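# Find the lighter check weight and set it on the red dish

## Task

Of four check weights, one weighs less than the rest. Identify it and leave it lying flat on the red dish, with the other three not on the dish. The balance can help: its pointer stays over the white mark when both pans hold equal loads and leans toward the lighter pan otherwise. Nothing may end up inside or beneath any furniture. Apart from the weights and the dish, every item must finish resting directly on the same piece of furniture it sits on at the start. Anything that stays in place only because a robot holds it does not count. At the end, open the grippers and move the arms away.

## Robot and tools

Robots and cameras. Three identical i2rt Big YAM arms are named arm1, arm2 and arm3. Each has six revolute joints, a two-finger gripper and a wrist camera (arm1_cam_wrist, arm2_cam_wrist, arm3_cam_wrist). Two fixed room cameras, room_a and room_b, view the scene. With joints 1 and 6 at zero and the hand level and pointing forward, the wrist camera rides on top of the hand looking toward the fingertips. Maximum reach is roughly 1.0 m from the joint-1 axis. The arms act independently; one stalling does not pause the others.

Frames. One scene frame is shared: origin on the floor, +z up. The point called hand is halfway between the fingertips; its z axis runs along the fingers and the fingers close along its y axis. Hand poses are computed from each arm's actual foot pose, which is never printed.

execute_actions. Argument actions is a list holding one action or none; an empty list only reports state and images. An action is an object keyed by arm name (arm1, arm2, arm3); each arm gets its own object containing joints, a map from joint name to an absolute target (not an offset). Names and ranges: joint1_rad -2.879 to 2.879 rad (base yaw, positive counter-clockwise seen from above, 0 = direction the foot faces); joint2_rad 0 to 3.141 (shoulder; 0 has the upper arm lying back roughly level, increasing raises it then brings it forward); joint3_rad 0 to 3.019 (elbow; 0 is fully folded, increasing opens); joint4_rad -1.692 to 1.57 (hand pitch, positive tips fingers up); joint5_rad -1.57 to 1.57 (sideways swing, positive toward the arm's right); joint6_rad -2.094 to 2.094 (hand roll, positive clockwise seen from behind the hand); gripper_m 0 to 0.093 metres, the fingertip gap. Done tolerances: ±0.045, 0.14, 0.09, 0.055, 0.03, 0.035 rad and ±0.003 m. You may name any subset of joints and arms; all start together and may finish at different times. Joints or arms omitted can keep driving toward earlier targets. An action runs at most 15 s. Argument cameras lists which images to return (omitted, null or ["all"] gives every camera, [] gives none). Any unknown key, camera name or out-of-range number rejects the whole call and nothing moves. Joints move at different speeds, so the hand may sweep a wide curve between postures. Example: {"arm1": {"joints": {"gripper_m": 0.05}}, "arm2": {"joints": {"joint1_rad": 0.3}}}.

wait: seconds, 0 to 10; commands nothing new and returns the same report as an empty action. zoom_image: camera plus region [x0, y0, x1, y1] in pixels of that camera's most recent full image, top-left origin, at most 504 by 504. read_manual: only returns licence text. finished_scene: scene number; ends the scene irreversibly after the last command is held, and reports success. Replying with no tool call ends everything.

Reading results. Each result gives per-robot state, then images in the order named on the pictures line. joint_status describes how each commanded joint ended: off_target means it stopped short and may still push; contact_stop or time_out means it now holds where it stopped, except a timed-out joint that keeps a target (at most 0.375, 0.375, 0.113, 0.225, 0.075, 0.3 rad from its position for joints 1–6) and keeps pushing, listed in on_its_own, and it may finish by itself if freed. To relieve pushing, send the reported position as the new target. "joint command not followed" (often with a cause line) means a safety check blocked that arm's joint targets, marked not_followed per joint; the gripper target still runs, and the blocked targets may be retried on later actions until replaced or cleared. Calls without an action never show this line. on_its_own lists uncommanded activity; its "held at" value is the target, not the position. Very small target changes may not move a joint. A loaded joint left holding may sag. If a call reports a stop, the rest of the calls in that reply are skipped.

Heat. Holding loads warms motors, even while you are thinking. A MOTOR HOT line appears from 85 °C; at 100 °C the arm and its gripper go limp and drop (OVER-TEMPERATURE FAULT), with unreached keys marked limit_stop_at_motor_heat; resend targets afterward.

Cautions. The arms do not stop on contact and can push very hard. Two arms pressing hard together fails the run, and a hard collision may; the self-collision check can act late and ignores fingers, gripper housings and wrist cameras. Keep objects in the work area and off the floor, avoid drops, slips and slamming, and remember the world keeps running while you reason, holding your last command. Loose objects may occasionally get nudged. Grip force is about 50–62 N per finger pad, sometimes lower.

Each tool is called as name(argument=value, ...), one argument or row to a line, values as JSON.

## Session

execute_actions(
  actions=[],
)

Scene clock: 0.00 s.
arm1.joint_positions: joint1_rad=+0.020 joint2_rad=+0.528 joint3_rad=+1.490 joint4_rad=-1.564 joint5_rad=+0.152 joint6_rad=+0.726 gripper_m=+0.095
arm1.joint_status: not commanded
arm1.hand: x=-0.0226 y=-1.0075 z=+1.3784 quat_wxyz=(-0.117, -0.828, +0.318, +0.448) (m; scene frame)
arm2.joint_positions: joint1_rad=-0.347 joint2_rad=+0.255 joint3_rad=+1.376 joint4_rad=-1.215 joint5_rad=+0.266 joint6_rad=-0.290 gripper_m=+0.095
arm2.joint_status: not commanded
arm2.hand: x=+0.2041 y=+0.0725 z=+1.5420 quat_wxyz=(-0.649, +0.054, -0.742, +0.158) (m; scene frame)
arm3.joint_positions: joint1_rad=-0.420 joint2_rad=+0.348 joint3_rad=+1.584 joint4_rad=-1.134 joint5_rad=+0.280 joint6_rad=-0.107 gripper_m=+0.094
arm3.joint_status: not commanded
arm3.hand: x=-0.1847 y=+0.8739 z=+1.4925 quat_wxyz=(-0.729, -0.045, -0.673, +0.117) (m; scene frame)
pictures: arm1_cam_wrist, arm2_cam_wrist, arm3_cam_wrist, room_a, room_b
Images, in order (width x height): arm1_cam_wrist 616x616, arm2_cam_wrist 616x616, arm3_cam_wrist 616x616, room_a 896x504, room_b 896x504.

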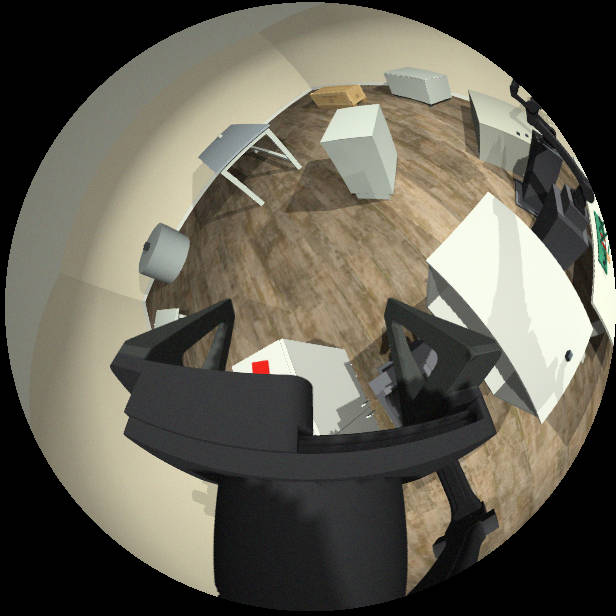

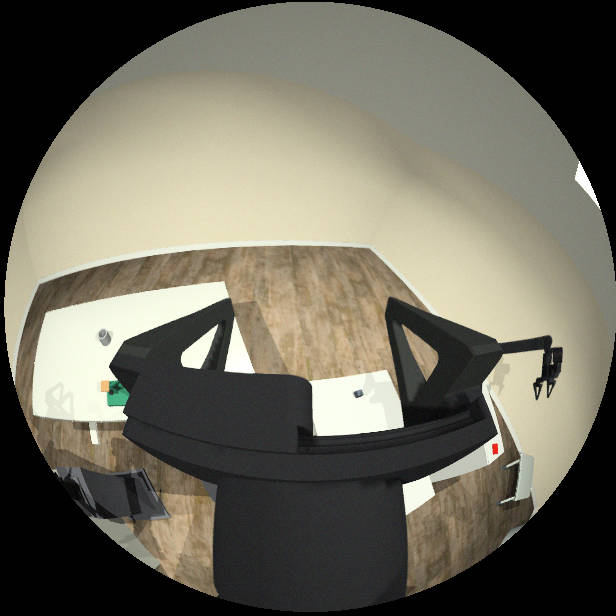

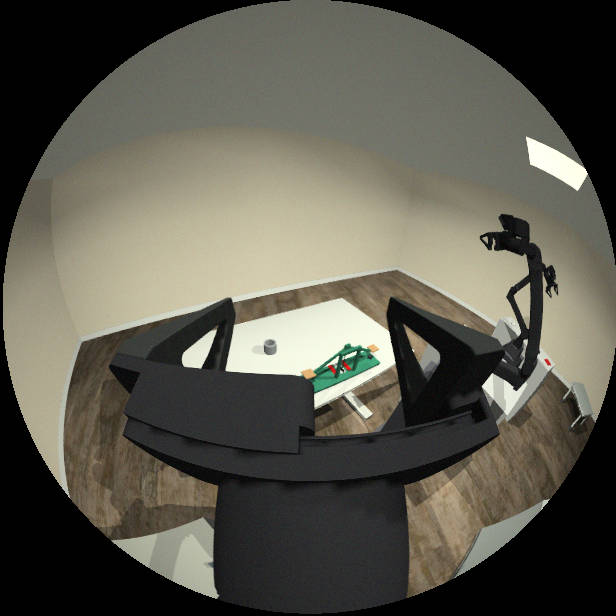

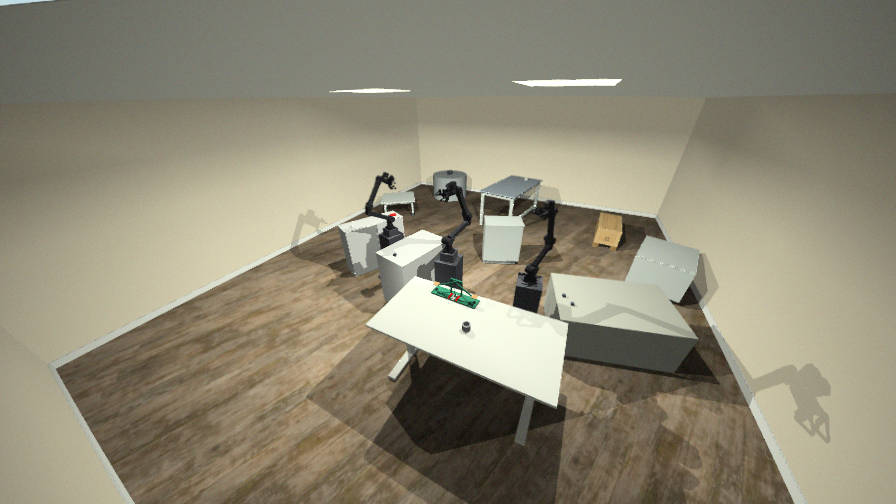

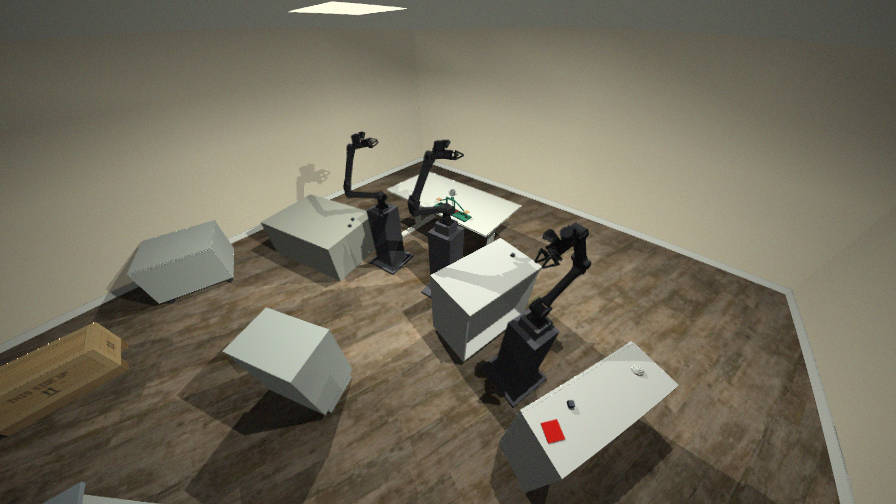

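zoom_image(
  camera="room_a",
  region=[320, 180, 720, 380],
)

zoom_image(
  camera="room_b",
  region=[250, 130, 700, 480],
)

Region (320, 180, 720, 380) of room_a's 896x504 image, scaled by 1.260, with more detail than that image has.

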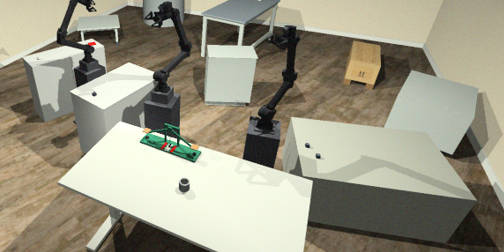

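Region (250, 130, 700, 480) of room_b's 896x504 image, scaled by 1.120, with more detail than that image has.

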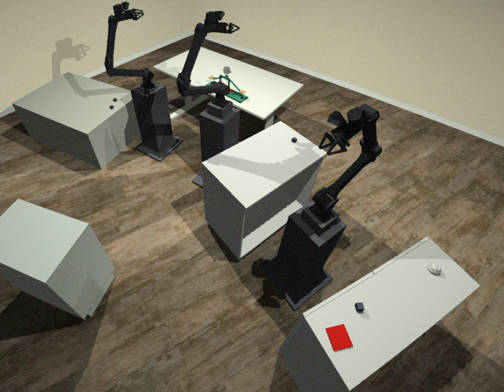

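execute_actions(
  actions=[
    {"arm1":{"joints":{"joint1_rad":1.4,"joint2_rad":1.4,"joint3_rad":1.4,"joint4_rad":-1.57,"joint5_rad":0,"joint6_rad":0}},"arm2":{"joints":{"joint1_rad":-1.0,"joint2_rad":1.4,"joint3_rad":1.4,"joint4_rad":-1.57,"joint5_rad":0,"joint6_rad":0}},"arm3":{"joints":{"joint1_rad":1.3,"joint2_rad":1.4,"joint3_rad":1.4,"joint4_rad":-1.57,"joint5_rad":0,"joint6_rad":0}}},
  ],
)

Scene clock: 7.23 s.
arm1.joint_positions: joint1_rad=+1.403 joint2_rad=+1.405 joint3_rad=+1.395 joint4_rad=-1.564 joint5_rad=+0.000 joint6_rad=+0.016 gripper_m=+0.095
arm1.joint_status: all done
arm1.hand: x=+0.0837 y=-1.4282 z=+1.0912 quat_wxyz=(-0.004, -0.752, -0.659, -0.006) (m; scene frame)
arm2.joint_positions: joint1_rad=-0.999 joint2_rad=+1.396 joint3_rad=+1.386 joint4_rad=-1.557 joint5_rad=+0.002 joint6_rad=-0.008 gripper_m=+0.095
arm2.joint_status: all done
arm2.hand: x=+0.4622 y=-0.1006 z=+1.1891 quat_wxyz=(+0.007, -0.268, -0.963, +0.000) (m; scene frame)
arm3.joint_positions: joint1_rad=+1.303 joint2_rad=+1.414 joint3_rad=+1.400 joint4_rad=-1.554 joint5_rad=-0.001 joint6_rad=-0.007 gripper_m=+0.094
arm3.joint_status: all done
arm3.hand: x=-0.3284 y=+1.3170 z=+1.0436 quat_wxyz=(+0.008, +0.778, -0.628, -0.001) (m; scene frame)
pictures: arm1_cam_wrist, arm2_cam_wrist, arm3_cam_wrist, room_a, room_b
Images, in order (width x height): arm1_cam_wrist 616x616, arm2_cam_wrist 616x616, arm3_cam_wrist 616x616, room_a 896x504, room_b 896x504.

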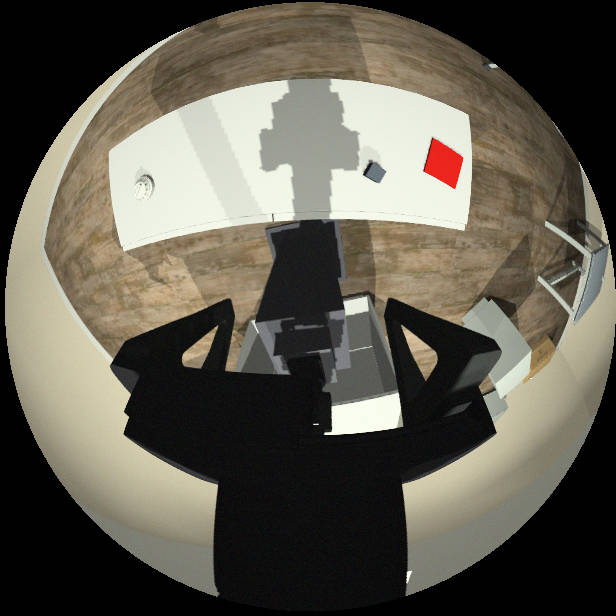

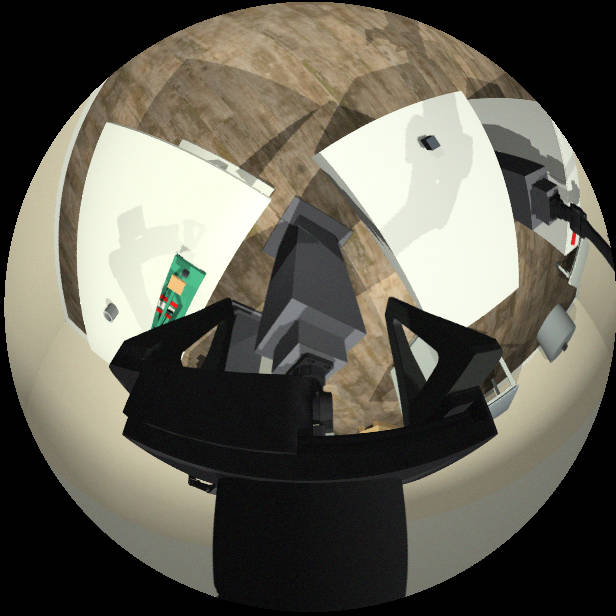

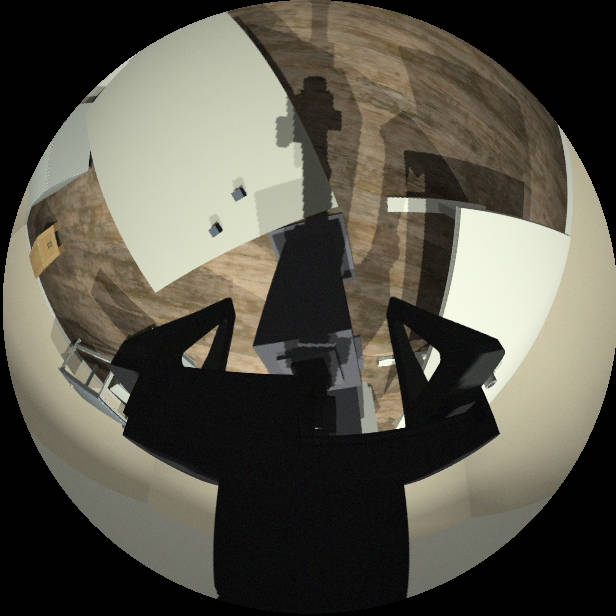

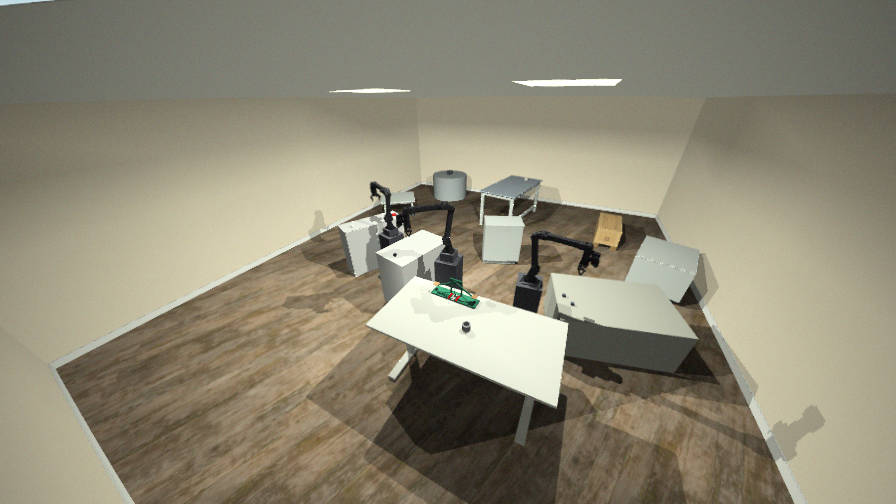

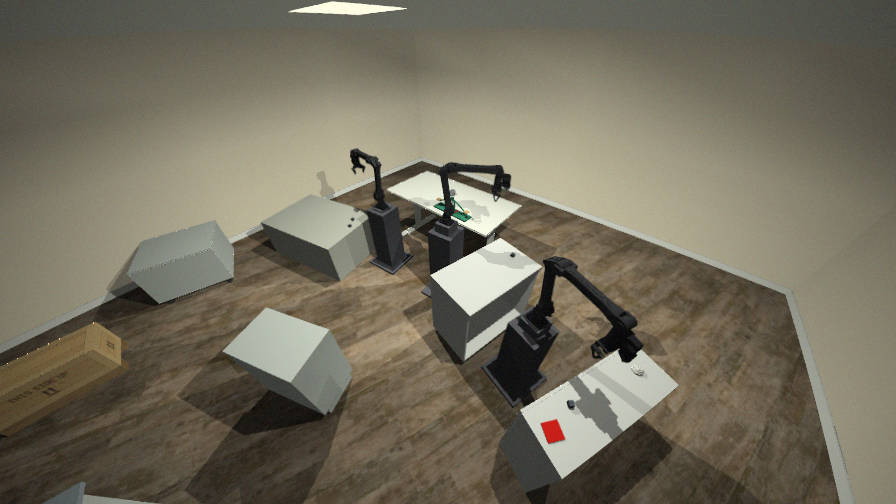

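execute_actions(
  actions=[
    {"arm1":{"joints":{"joint1_rad":1.15,"joint2_rad":1.8,"joint3_rad":1.6,"joint4_rad":-1.37}},"arm2":{"joints":{"joint1_rad":-1.35,"joint2_rad":1.8,"joint3_rad":1.6,"joint4_rad":-1.37}},"arm3":{"joints":{"joint1_rad":1.65,"joint2_rad":1.7,"joint3_rad":1.6,"joint4_rad":-1.47}}},
  ],
)

Scene clock: 15.83 s.
arm1.joint_positions: joint1_rad=+1.144 joint2_rad=+1.808 joint3_rad=+1.576 joint4_rad=-1.379 joint5_rad=+0.000 joint6_rad=+0.015 gripper_m=+0.095
arm1.joint_status: all done
arm1.hand: x=-0.0644 y=-1.5250 z=+0.9725 quat_wxyz=(+0.007, -0.830, -0.557, -0.022) (m; scene frame)
arm2.joint_positions: joint1_rad=-1.353 joint2_rad=+1.808 joint3_rad=+1.569 joint4_rad=-1.376 joint5_rad=+0.001 joint6_rad=-0.006 gripper_m=+0.095
arm2.joint_status: all done
arm2.hand: x=+0.4468 y=-0.3096 z=+1.0695 quat_wxyz=(+0.028, -0.434, -0.900, -0.009) (m; scene frame)
arm3.joint_positions: joint1_rad=+1.654 joint2_rad=+1.719 joint3_rad=+1.554 joint4_rad=-1.479 joint5_rad=-0.001 joint6_rad=-0.006 gripper_m=+0.094
arm3.joint_status: all done
arm3.hand: x=-0.5110 y=+1.3402 z=+0.9683 quat_wxyz=(+0.026, +0.875, -0.482, +0.030) (m; scene frame)
pictures: arm1_cam_wrist, arm2_cam_wrist, arm3_cam_wrist, room_a, room_b
Images, in order (width x height): arm1_cam_wrist 616x616, arm2_cam_wrist 616x616, arm3_cam_wrist 616x616, room_a 896x504, room_b 896x504.

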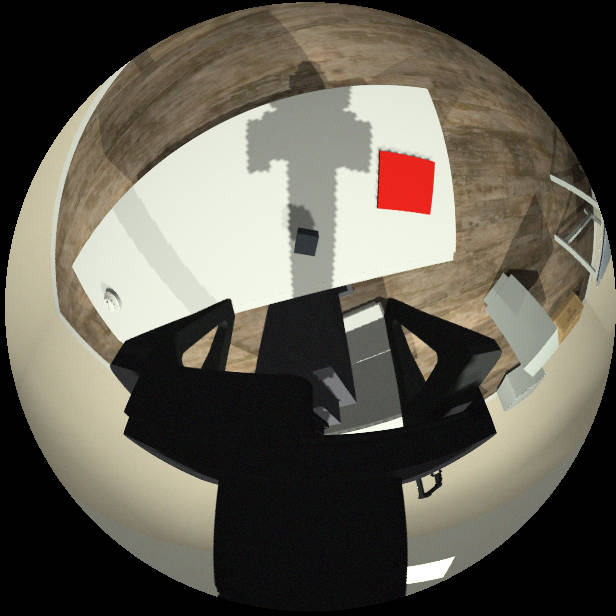

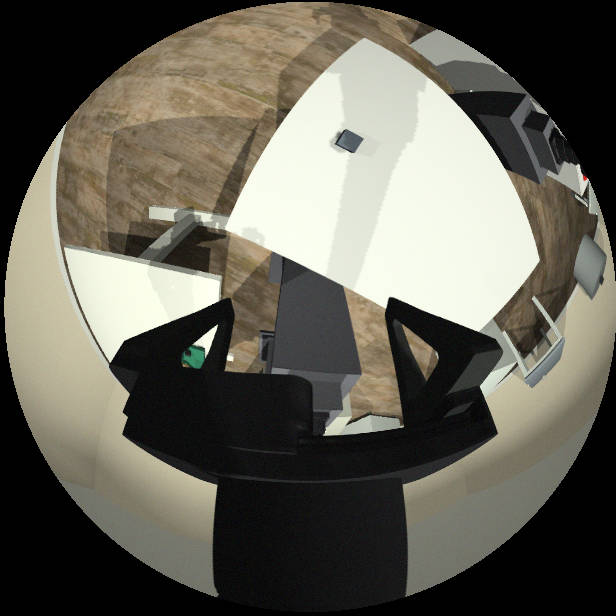

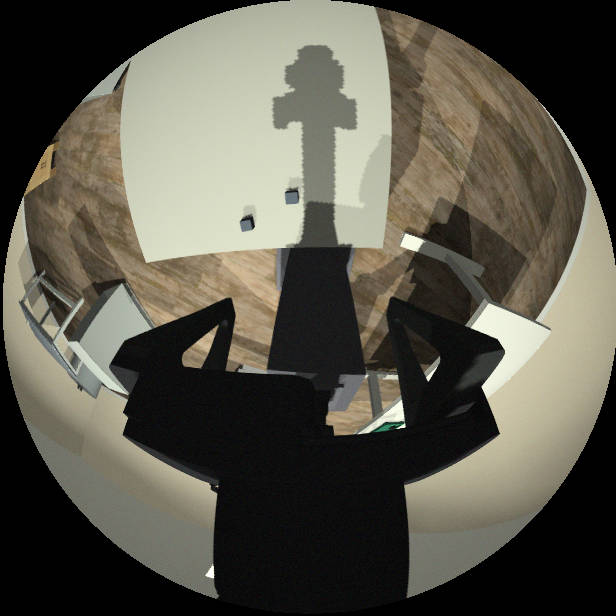

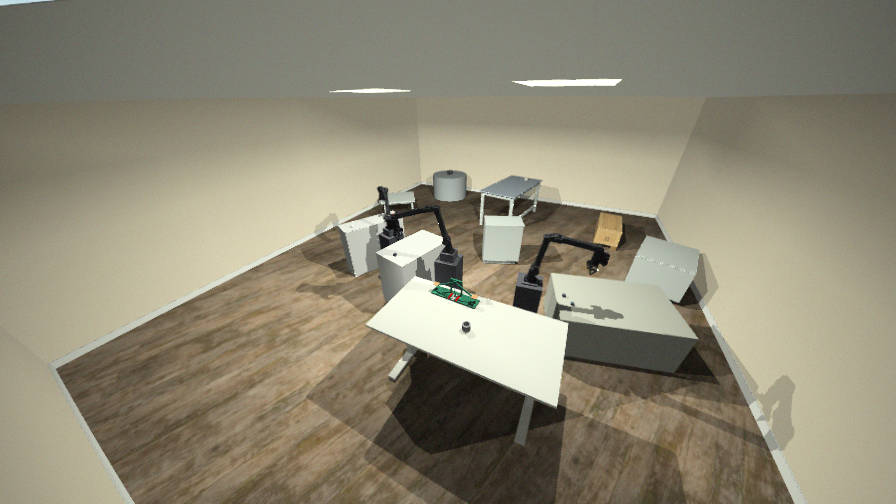

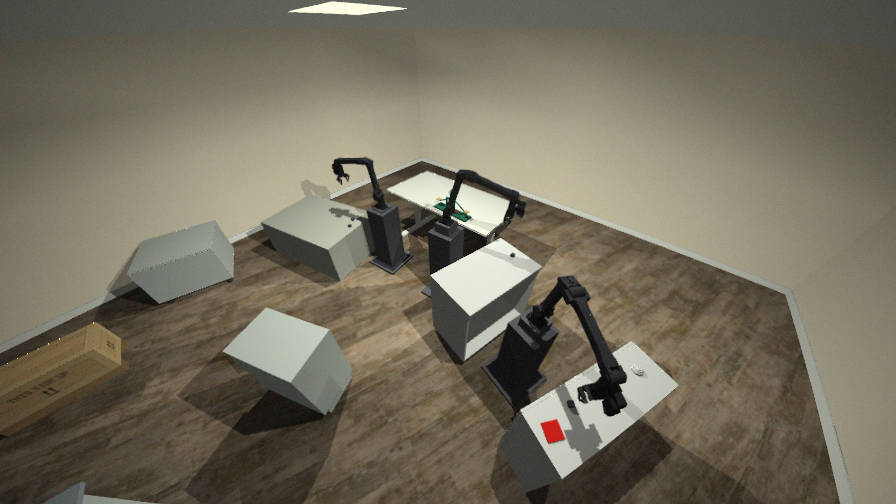

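execute_actions(
  actions=[
    {"arm1":{"joints":{"joint2_rad":2.0,"joint3_rad":1.65,"joint4_rad":-1.22}},"arm2":{"joints":{"joint1_rad":-1.45,"joint2_rad":2.1,"joint3_rad":1.9,"joint4_rad":-1.37}},"arm3":{"joints":{"joint1_rad":1.75,"joint2_rad":1.95,"joint3_rad":1.65,"joint4_rad":-1.27}}},
  ],
  cameras=["arm1_cam_wrist","arm2_cam_wrist","arm3_cam_wrist","room_b"],
)

Scene clock: 19.47 s.
arm1.joint_positions: joint1_rad=+1.144 joint2_rad=+1.997 joint3_rad=+1.623 joint4_rad=-1.233 joint5_rad=+0.000 joint6_rad=+0.015 gripper_m=+0.095
arm1.joint_status: all done
arm1.hand: x=-0.0808 y=-1.5699 z=+0.8852 quat_wxyz=(+0.006, -0.830, -0.557, -0.020) (m; scene frame)
arm2.joint_positions: joint1_rad=-1.459 joint2_rad=+2.102 joint3_rad=+1.844 joint4_rad=-1.375 joint5_rad=+0.001 joint6_rad=-0.006 gripper_m=+0.095
arm2.joint_status: all done
arm2.hand: x=+0.4464 y=-0.4173 z=+1.0017 quat_wxyz=(+0.036, -0.481, -0.876, -0.014) (m; scene frame)
arm3.joint_positions: joint1_rad=+1.757 joint2_rad=+1.971 joint3_rad=+1.617 joint4_rad=-1.286 joint5_rad=-0.001 joint6_rad=-0.006 gripper_m=+0.094
arm3.joint_status: all done
arm3.hand: x=-0.5976 y=+1.3639 z=+0.8570 quat_wxyz=(+0.024, +0.899, -0.436, +0.029) (m; scene frame)
pictures: arm1_cam_wrist, arm2_cam_wrist, arm3_cam_wrist, room_b
Images, in order (width x height): arm1_cam_wrist 616x616, arm2_cam_wrist 616x616, arm3_cam_wrist 616x616, room_b 896x504.

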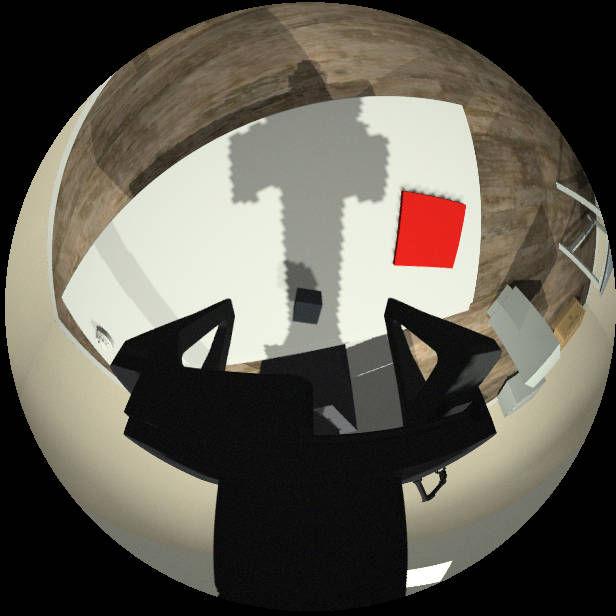

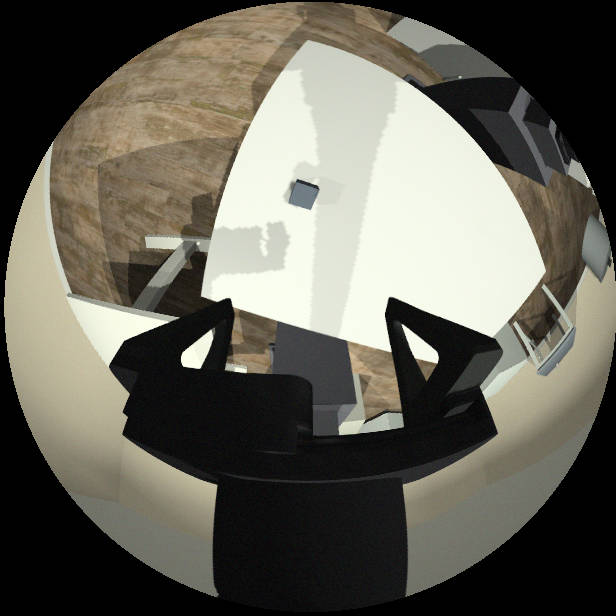

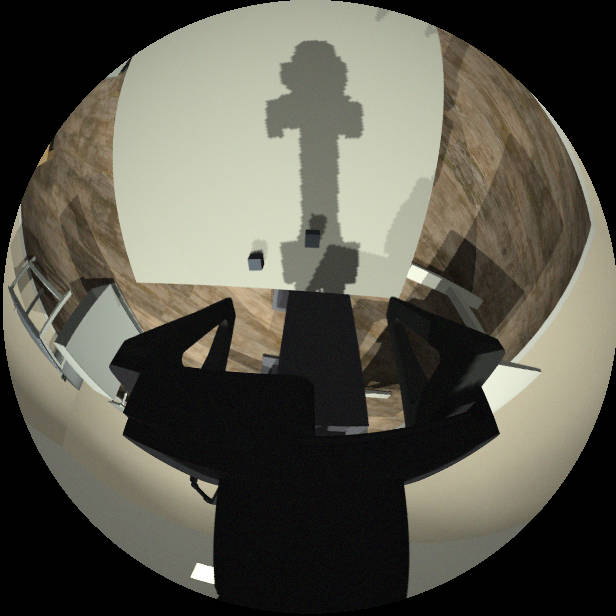

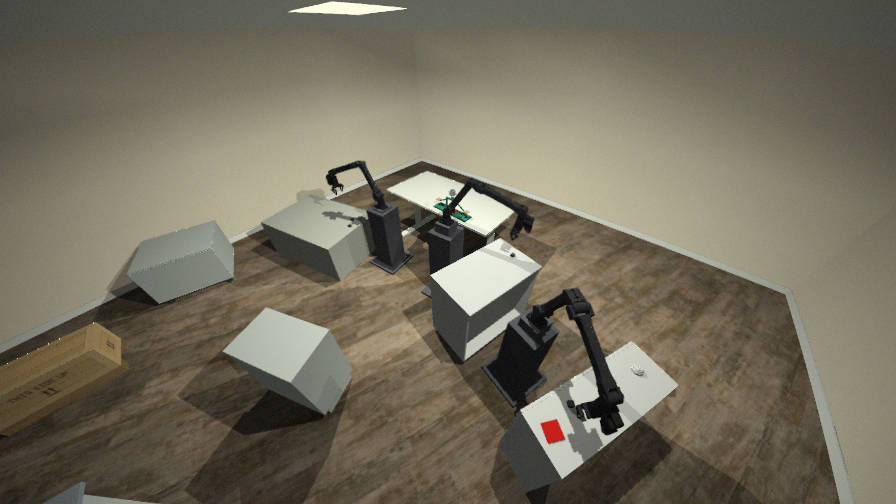

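execute_actions(
  actions=[
    {"arm1":{"joints":{"joint2_rad":2.2,"joint3_rad":1.82}},"arm2":{"joints":{"joint2_rad":2.35,"joint3_rad":2.05,"joint4_rad":-1.32}},"arm3":{"joints":{"joint2_rad":2.22,"joint3_rad":1.85}}},
  ],
  cameras=["arm1_cam_wrist","arm2_cam_wrist","arm3_cam_wrist","room_b"],
)

Scene clock: 24.07 s.
arm1.joint_positions: joint1_rad=+1.144 joint2_rad=+2.181 joint3_rad=+1.782 joint4_rad=-1.226 joint5_rad=+0.000 joint6_rad=+0.015 gripper_m=+0.095
arm1.joint_status: all done
arm1.hand: x=-0.0969 y=-1.6129 z=+0.8312 quat_wxyz=(+0.011, -0.830, -0.557, -0.028) (m; scene frame)
arm2.joint_positions: joint1_rad=-1.459 joint2_rad=+2.358 joint3_rad=+2.020 joint4_rad=-1.325 joint5_rad=+0.001 joint6_rad=-0.006 gripper_m=+0.095
arm2.joint_status: all done
arm2.hand: x=+0.4711 y=-0.4585 z=+0.8998 quat_wxyz=(+0.049, -0.481, -0.875, -0.021) (m; scene frame)
arm3.joint_positions: joint1_rad=+1.757 joint2_rad=+2.237 joint3_rad=+1.808 joint4_rad=-1.279 joint5_rad=-0.001 joint6_rad=-0.006 gripper_m=+0.094
arm3.joint_status: all done
arm3.hand: x=-0.6289 y=+1.4018 z=+0.7655 quat_wxyz=(+0.039, +0.898, -0.435, +0.060) (m; scene frame)
pictures: arm1_cam_wrist, arm2_cam_wrist, arm3_cam_wrist, room_b
Images, in order (width x height): arm1_cam_wrist 616x616, arm2_cam_wrist 616x616, arm3_cam_wrist 616x616, room_b 896x504.

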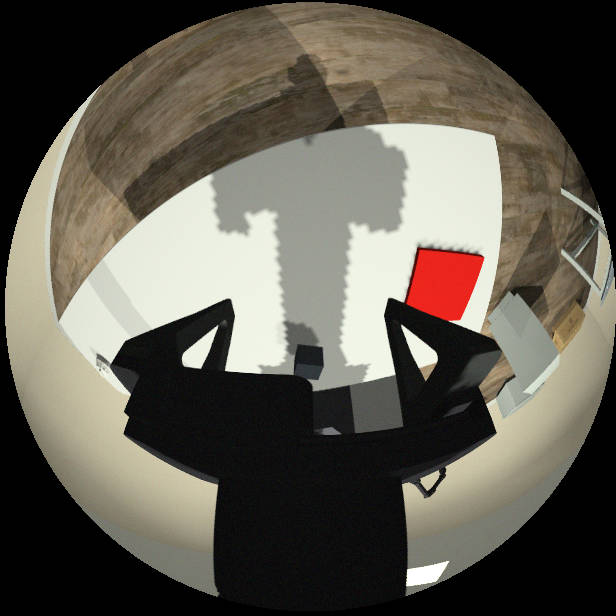

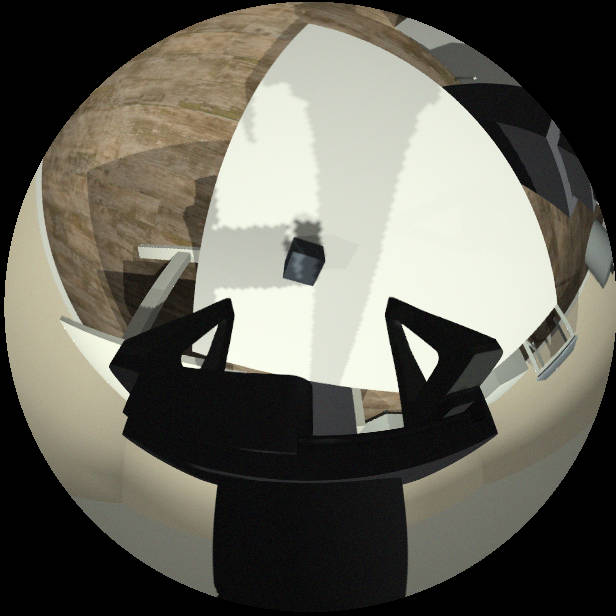

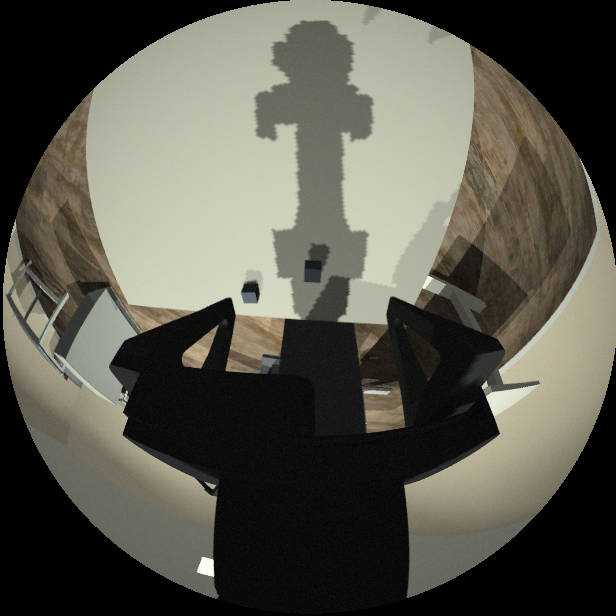

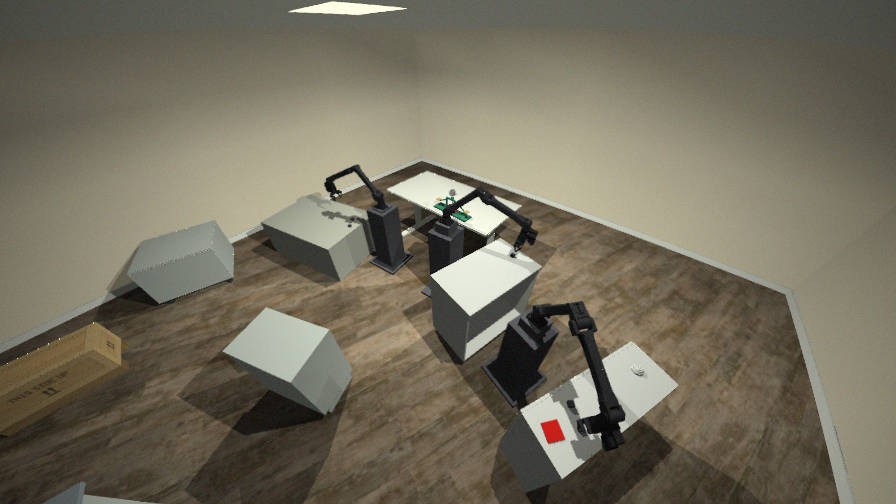

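execute_actions(
  actions=[
    {"arm2":{"joints":{"joint2_rad":2.46,"joint3_rad":2.08,"joint4_rad":-1.17}},"arm3":{"joints":{"joint2_rad":2.4,"joint3_rad":1.98,"joint4_rad":-1.12}}},
  ],
  cameras=["arm2_cam_wrist","arm3_cam_wrist","room_b"],
)

Scene clock: 27.60 s.
arm1.joint_positions: joint1_rad=+1.144 joint2_rad=+2.181 joint3_rad=+1.782 joint4_rad=-1.226 joint5_rad=+0.000 joint6_rad=+0.015 gripper_m=+0.095
arm1.joint_status: not commanded
arm1.hand: x=-0.0969 y=-1.6129 z=+0.8312 quat_wxyz=(+0.011, -0.830, -0.557, -0.028) (m; scene frame)
arm2.joint_positions: joint1_rad=-1.459 joint2_rad=+2.450 joint3_rad=+2.039 joint4_rad=-1.183 joint5_rad=+0.001 joint6_rad=-0.006 gripper_m=+0.095
arm2.joint_status: all done
arm2.hand: x=+0.4839 y=-0.4800 z=+0.8425 quat_wxyz=(+0.018, -0.481, -0.876, -0.004) (m; scene frame)
arm3.joint_positions: joint1_rad=+1.757 joint2_rad=+2.403 joint3_rad=+1.940 joint4_rad=-1.135 joint5_rad=-0.001 joint6_rad=-0.006 gripper_m=+0.094
arm3.joint_status: all done
arm3.hand: x=-0.6661 y=+1.4480 z=+0.7000 quat_wxyz=(+0.015, +0.899, -0.437, +0.011) (m; scene frame)
pictures: arm2_cam_wrist, arm3_cam_wrist, room_b
Images, in order (width x height): arm2_cam_wrist 616x616, arm3_cam_wrist 616x616, room_b 896x504.

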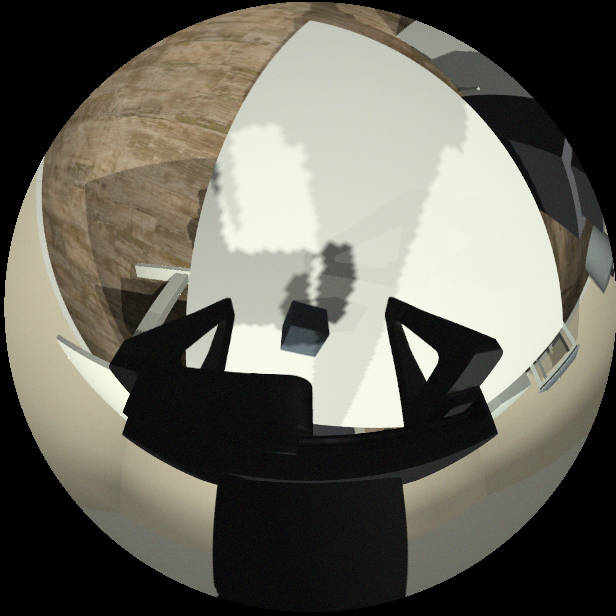

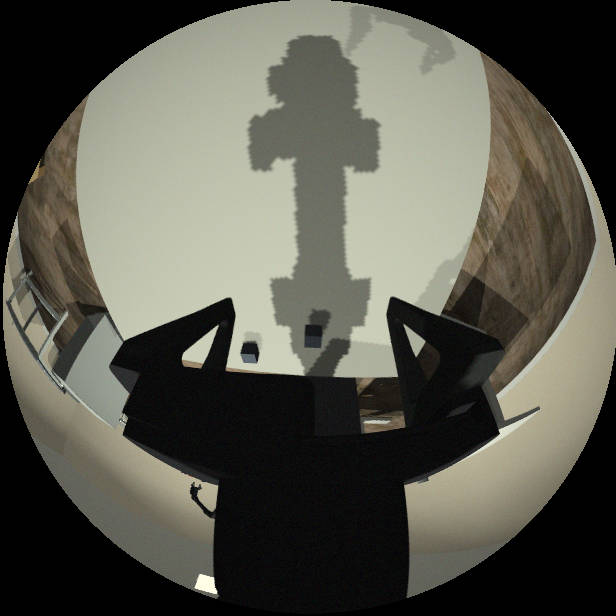

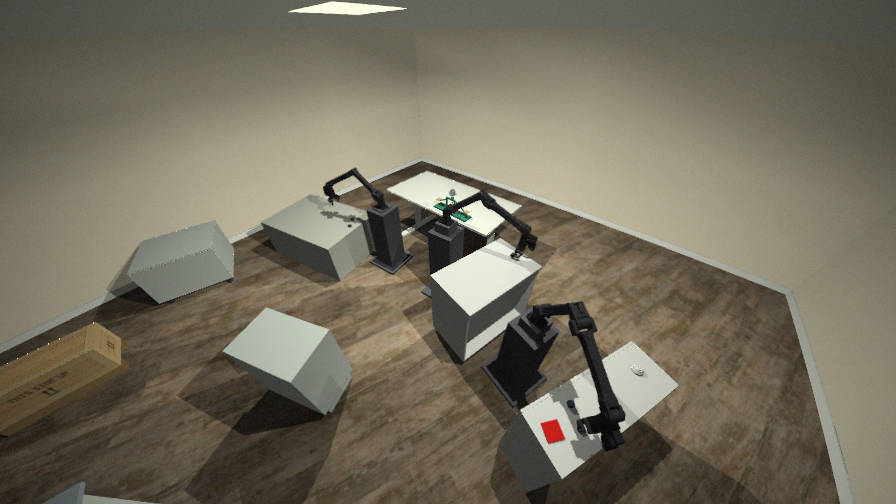

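execute_actions(
  actions=[
    {"arm2":{"joints":{"joint2_rad":2.53,"joint3_rad":2.07,"joint4_rad":-1.11}},"arm3":{"joints":{"joint2_rad":2.47,"joint3_rad":1.92,"joint4_rad":-1.02}}},
  ],
  cameras=["arm2_cam_wrist","arm3_cam_wrist","room_b"],
)

Scene clock: 31.00 s.
arm1.joint_positions: joint1_rad=+1.144 joint2_rad=+2.181 joint3_rad=+1.782 joint4_rad=-1.226 joint5_rad=+0.000 joint6_rad=+0.015 gripper_m=+0.095
arm1.joint_status: not commanded
arm1.hand: x=-0.0969 y=-1.6129 z=+0.8312 quat_wxyz=(+0.011, -0.830, -0.557, -0.028) (m; scene frame)
arm2.joint_positions: joint1_rad=-1.460 joint2_rad=+2.507 joint3_rad=+2.040 joint4_rad=-1.120 joint5_rad=-0.001 joint6_rad=-0.004 gripper_m=+0.095
arm2.joint_status: all done
arm2.hand: x=+0.4842 y=-0.4822 z=+0.8035 quat_wxyz=(+0.015, -0.483, -0.876, -0.003) (m; scene frame)
arm3.joint_positions: joint1_rad=+1.757 joint2_rad=+2.460 joint3_rad=+1.926 joint4_rad=-1.039 joint5_rad=-0.001 joint6_rad=-0.006 gripper_m=+0.094
arm3.joint_status: all done
arm3.hand: x=-0.6695 y=+1.4512 z=+0.6579 quat_wxyz=(+0.009, +0.900, -0.437, -0.001) (m; scene frame)
pictures: arm2_cam_wrist, arm3_cam_wrist, room_b
Images, in order (width x height): arm2_cam_wrist 616x616, arm3_cam_wrist 616x616, room_b 896x504.

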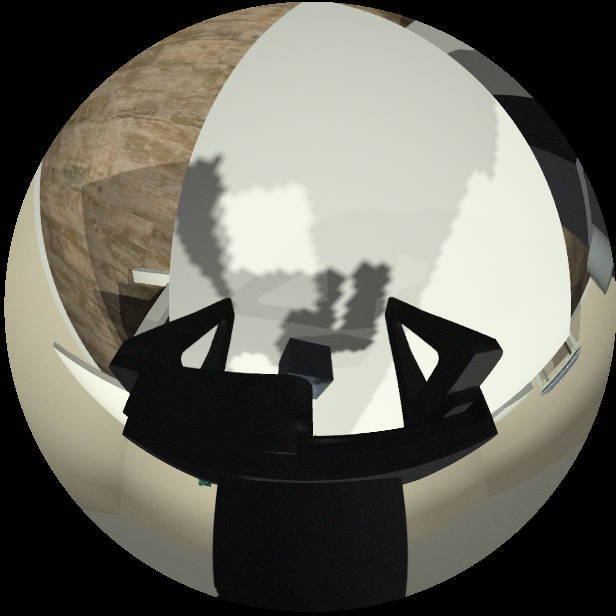

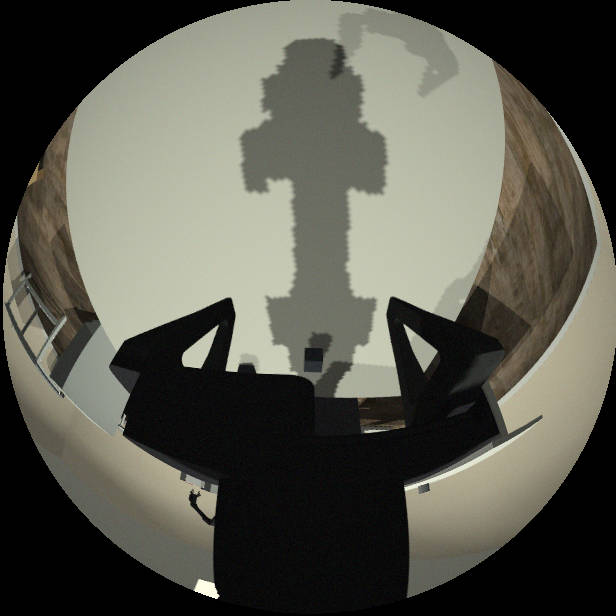

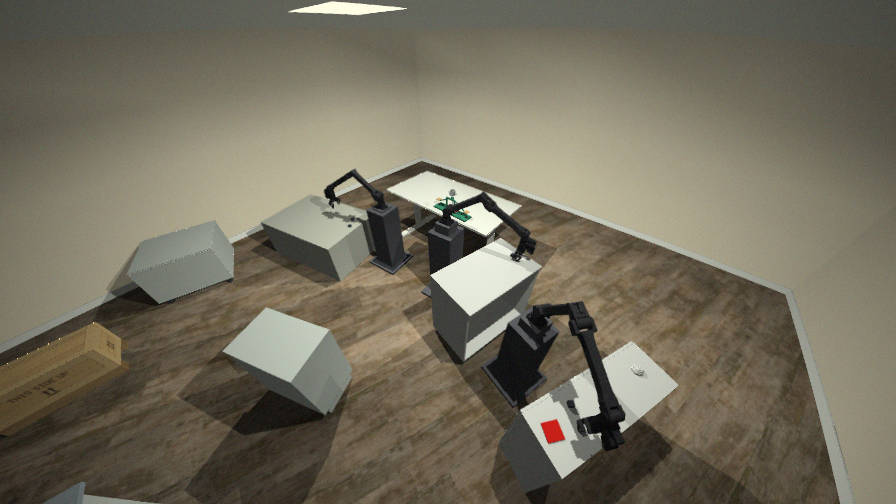

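execute_actions(
  actions=[
    {"arm2":{"joints":{"joint2_rad":2.43,"joint3_rad":1.93,"joint4_rad":-1.06}},"arm3":{"joints":{"joint2_rad":2.3,"joint3_rad":1.71,"joint4_rad":-0.94}}},
  ],
  cameras=["arm2_cam_wrist","arm3_cam_wrist","room_b"],
)

Scene clock: 36.00 s.
arm1.joint_positions: joint1_rad=+1.144 joint2_rad=+2.181 joint3_rad=+1.782 joint4_rad=-1.226 joint5_rad=+0.000 joint6_rad=+0.015 gripper_m=+0.095
arm1.joint_status: not commanded
arm1.hand: x=-0.0969 y=-1.6129 z=+0.8312 quat_wxyz=(+0.011, -0.830, -0.557, -0.028) (m; scene frame)
arm2.joint_positions: joint1_rad=-1.460 joint2_rad=+2.433 joint3_rad=+1.945 joint4_rad=-1.073 joint5_rad=-0.001 joint6_rad=-0.004 gripper_m=+0.095
arm2.joint_status: all done
arm2.hand: x=+0.4788 y=-0.4732 z=+0.8212 quat_wxyz=(+0.004, -0.483, -0.876, +0.003) (m; scene frame)
arm3.joint_positions: joint1_rad=+1.757 joint2_rad=+2.310 joint3_rad=+1.720 joint4_rad=-0.957 joint5_rad=-0.001 joint6_rad=-0.006 gripper_m=+0.094
arm3.joint_status: all done
arm3.hand: x=-0.6467 y=+1.4227 z=+0.6880 quat_wxyz=(+0.003, +0.899, -0.437, -0.013) (m; scene frame)
pictures: arm2_cam_wrist, arm3_cam_wrist, room_b
Images, in order (width x height): arm2_cam_wrist 616x616, arm3_cam_wrist 616x616, room_b 896x504.

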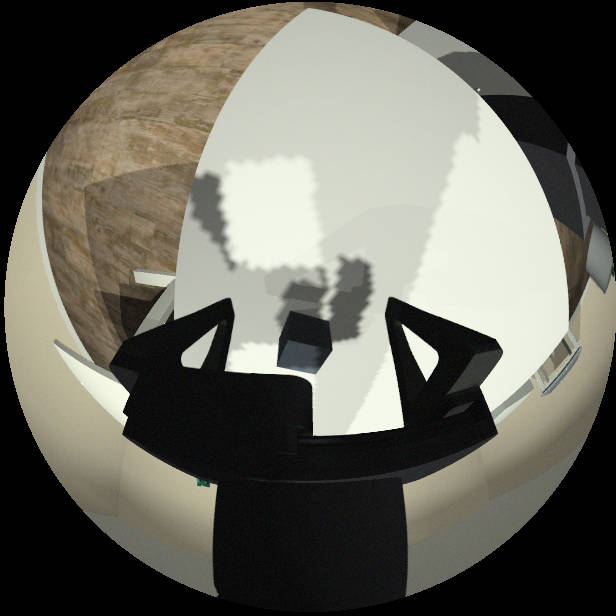

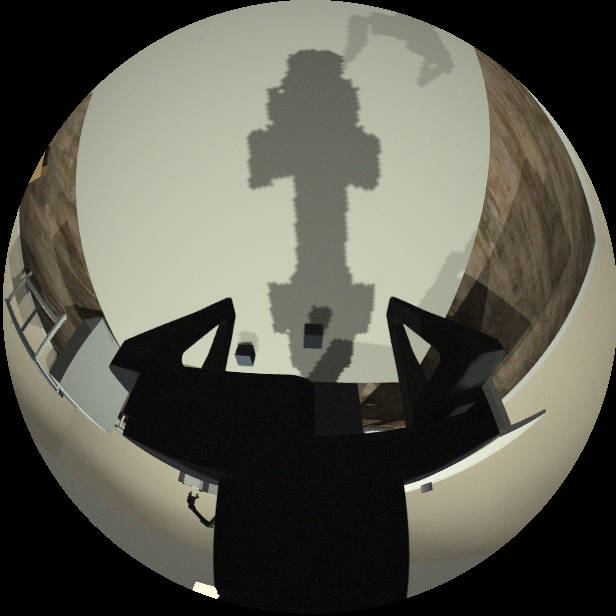

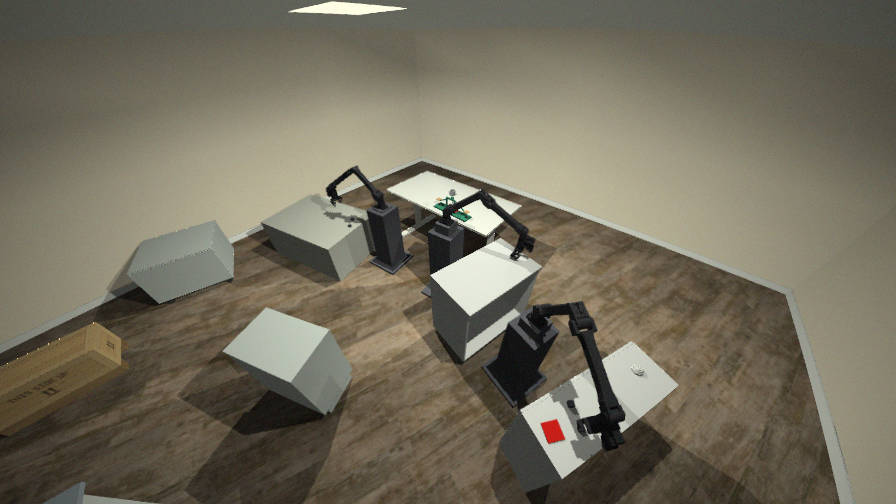

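execute_actions(
  actions=[
    {"arm2":{"joints":{"joint2_rad":2.30,"joint3_rad":1.68,"joint4_rad":-0.95}},"arm3":{"joints":{"joint2_rad":2.09,"joint3_rad":1.26,"joint4_rad":-0.72}}},
  ],
  cameras=["arm2_cam_wrist","arm3_cam_wrist","room_b"],
)

Scene clock: 41.37 s.
arm1.joint_positions: joint1_rad=+1.144 joint2_rad=+2.181 joint3_rad=+1.782 joint4_rad=-1.226 joint5_rad=+0.000 joint6_rad=+0.015 gripper_m=+0.095
arm1.joint_status: not commanded
arm1.hand: x=-0.0969 y=-1.6129 z=+0.8312 quat_wxyz=(+0.011, -0.830, -0.557, -0.028) (m; scene frame)
arm2.joint_positions: joint1_rad=-1.460 joint2_rad=+2.288 joint3_rad=+1.690 joint4_rad=-0.963 joint5_rad=-0.001 joint6_rad=-0.004 gripper_m=+0.095
arm2.joint_status: all done
arm2.hand: x=+0.4506 y=-0.4281 z=+0.8323 quat_wxyz=(+0.004, -0.483, -0.876, +0.003) (m; scene frame)
arm3.joint_positions: joint1_rad=+1.757 joint2_rad=+2.085 joint3_rad=+1.259 joint4_rad=-0.738 joint5_rad=-0.001 joint6_rad=-0.006 gripper_m=+0.094
arm3.joint_status: all done
arm3.hand: x=-0.5717 y=+1.3260 z=+0.6824 quat_wxyz=(+0.007, +0.900, -0.437, -0.006) (m; scene frame)
pictures: arm2_cam_wrist, arm3_cam_wrist, room_b
Images, in order (width x height): arm2_cam_wrist 616x616, arm3_cam_wrist 616x616, room_b 896x504.

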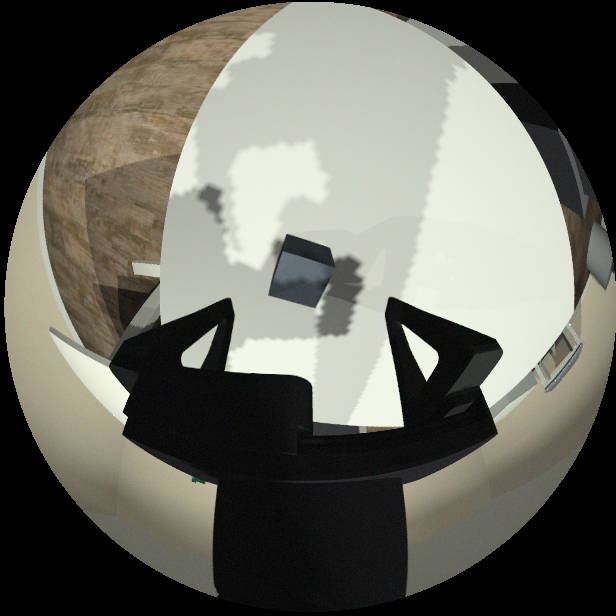

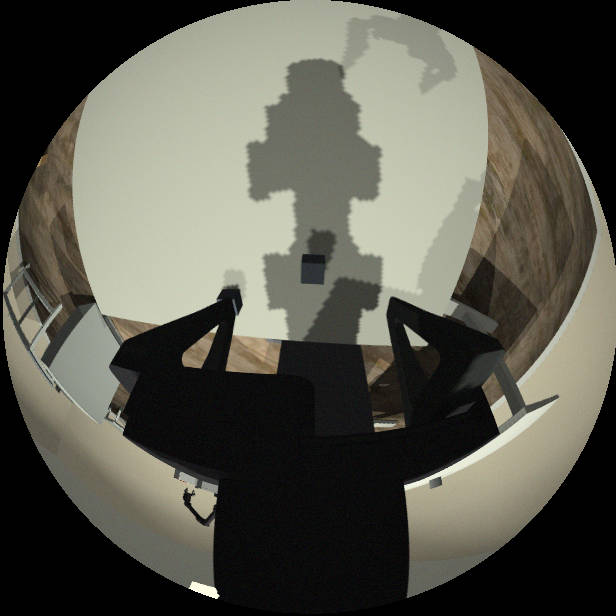

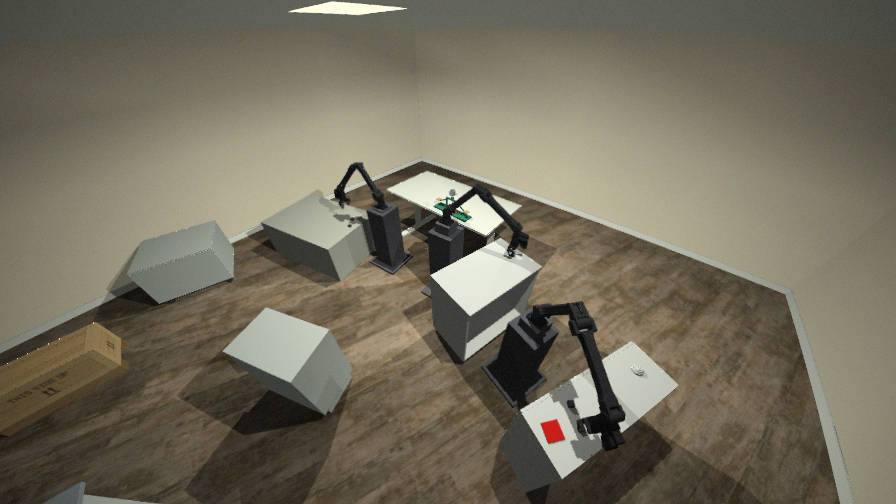

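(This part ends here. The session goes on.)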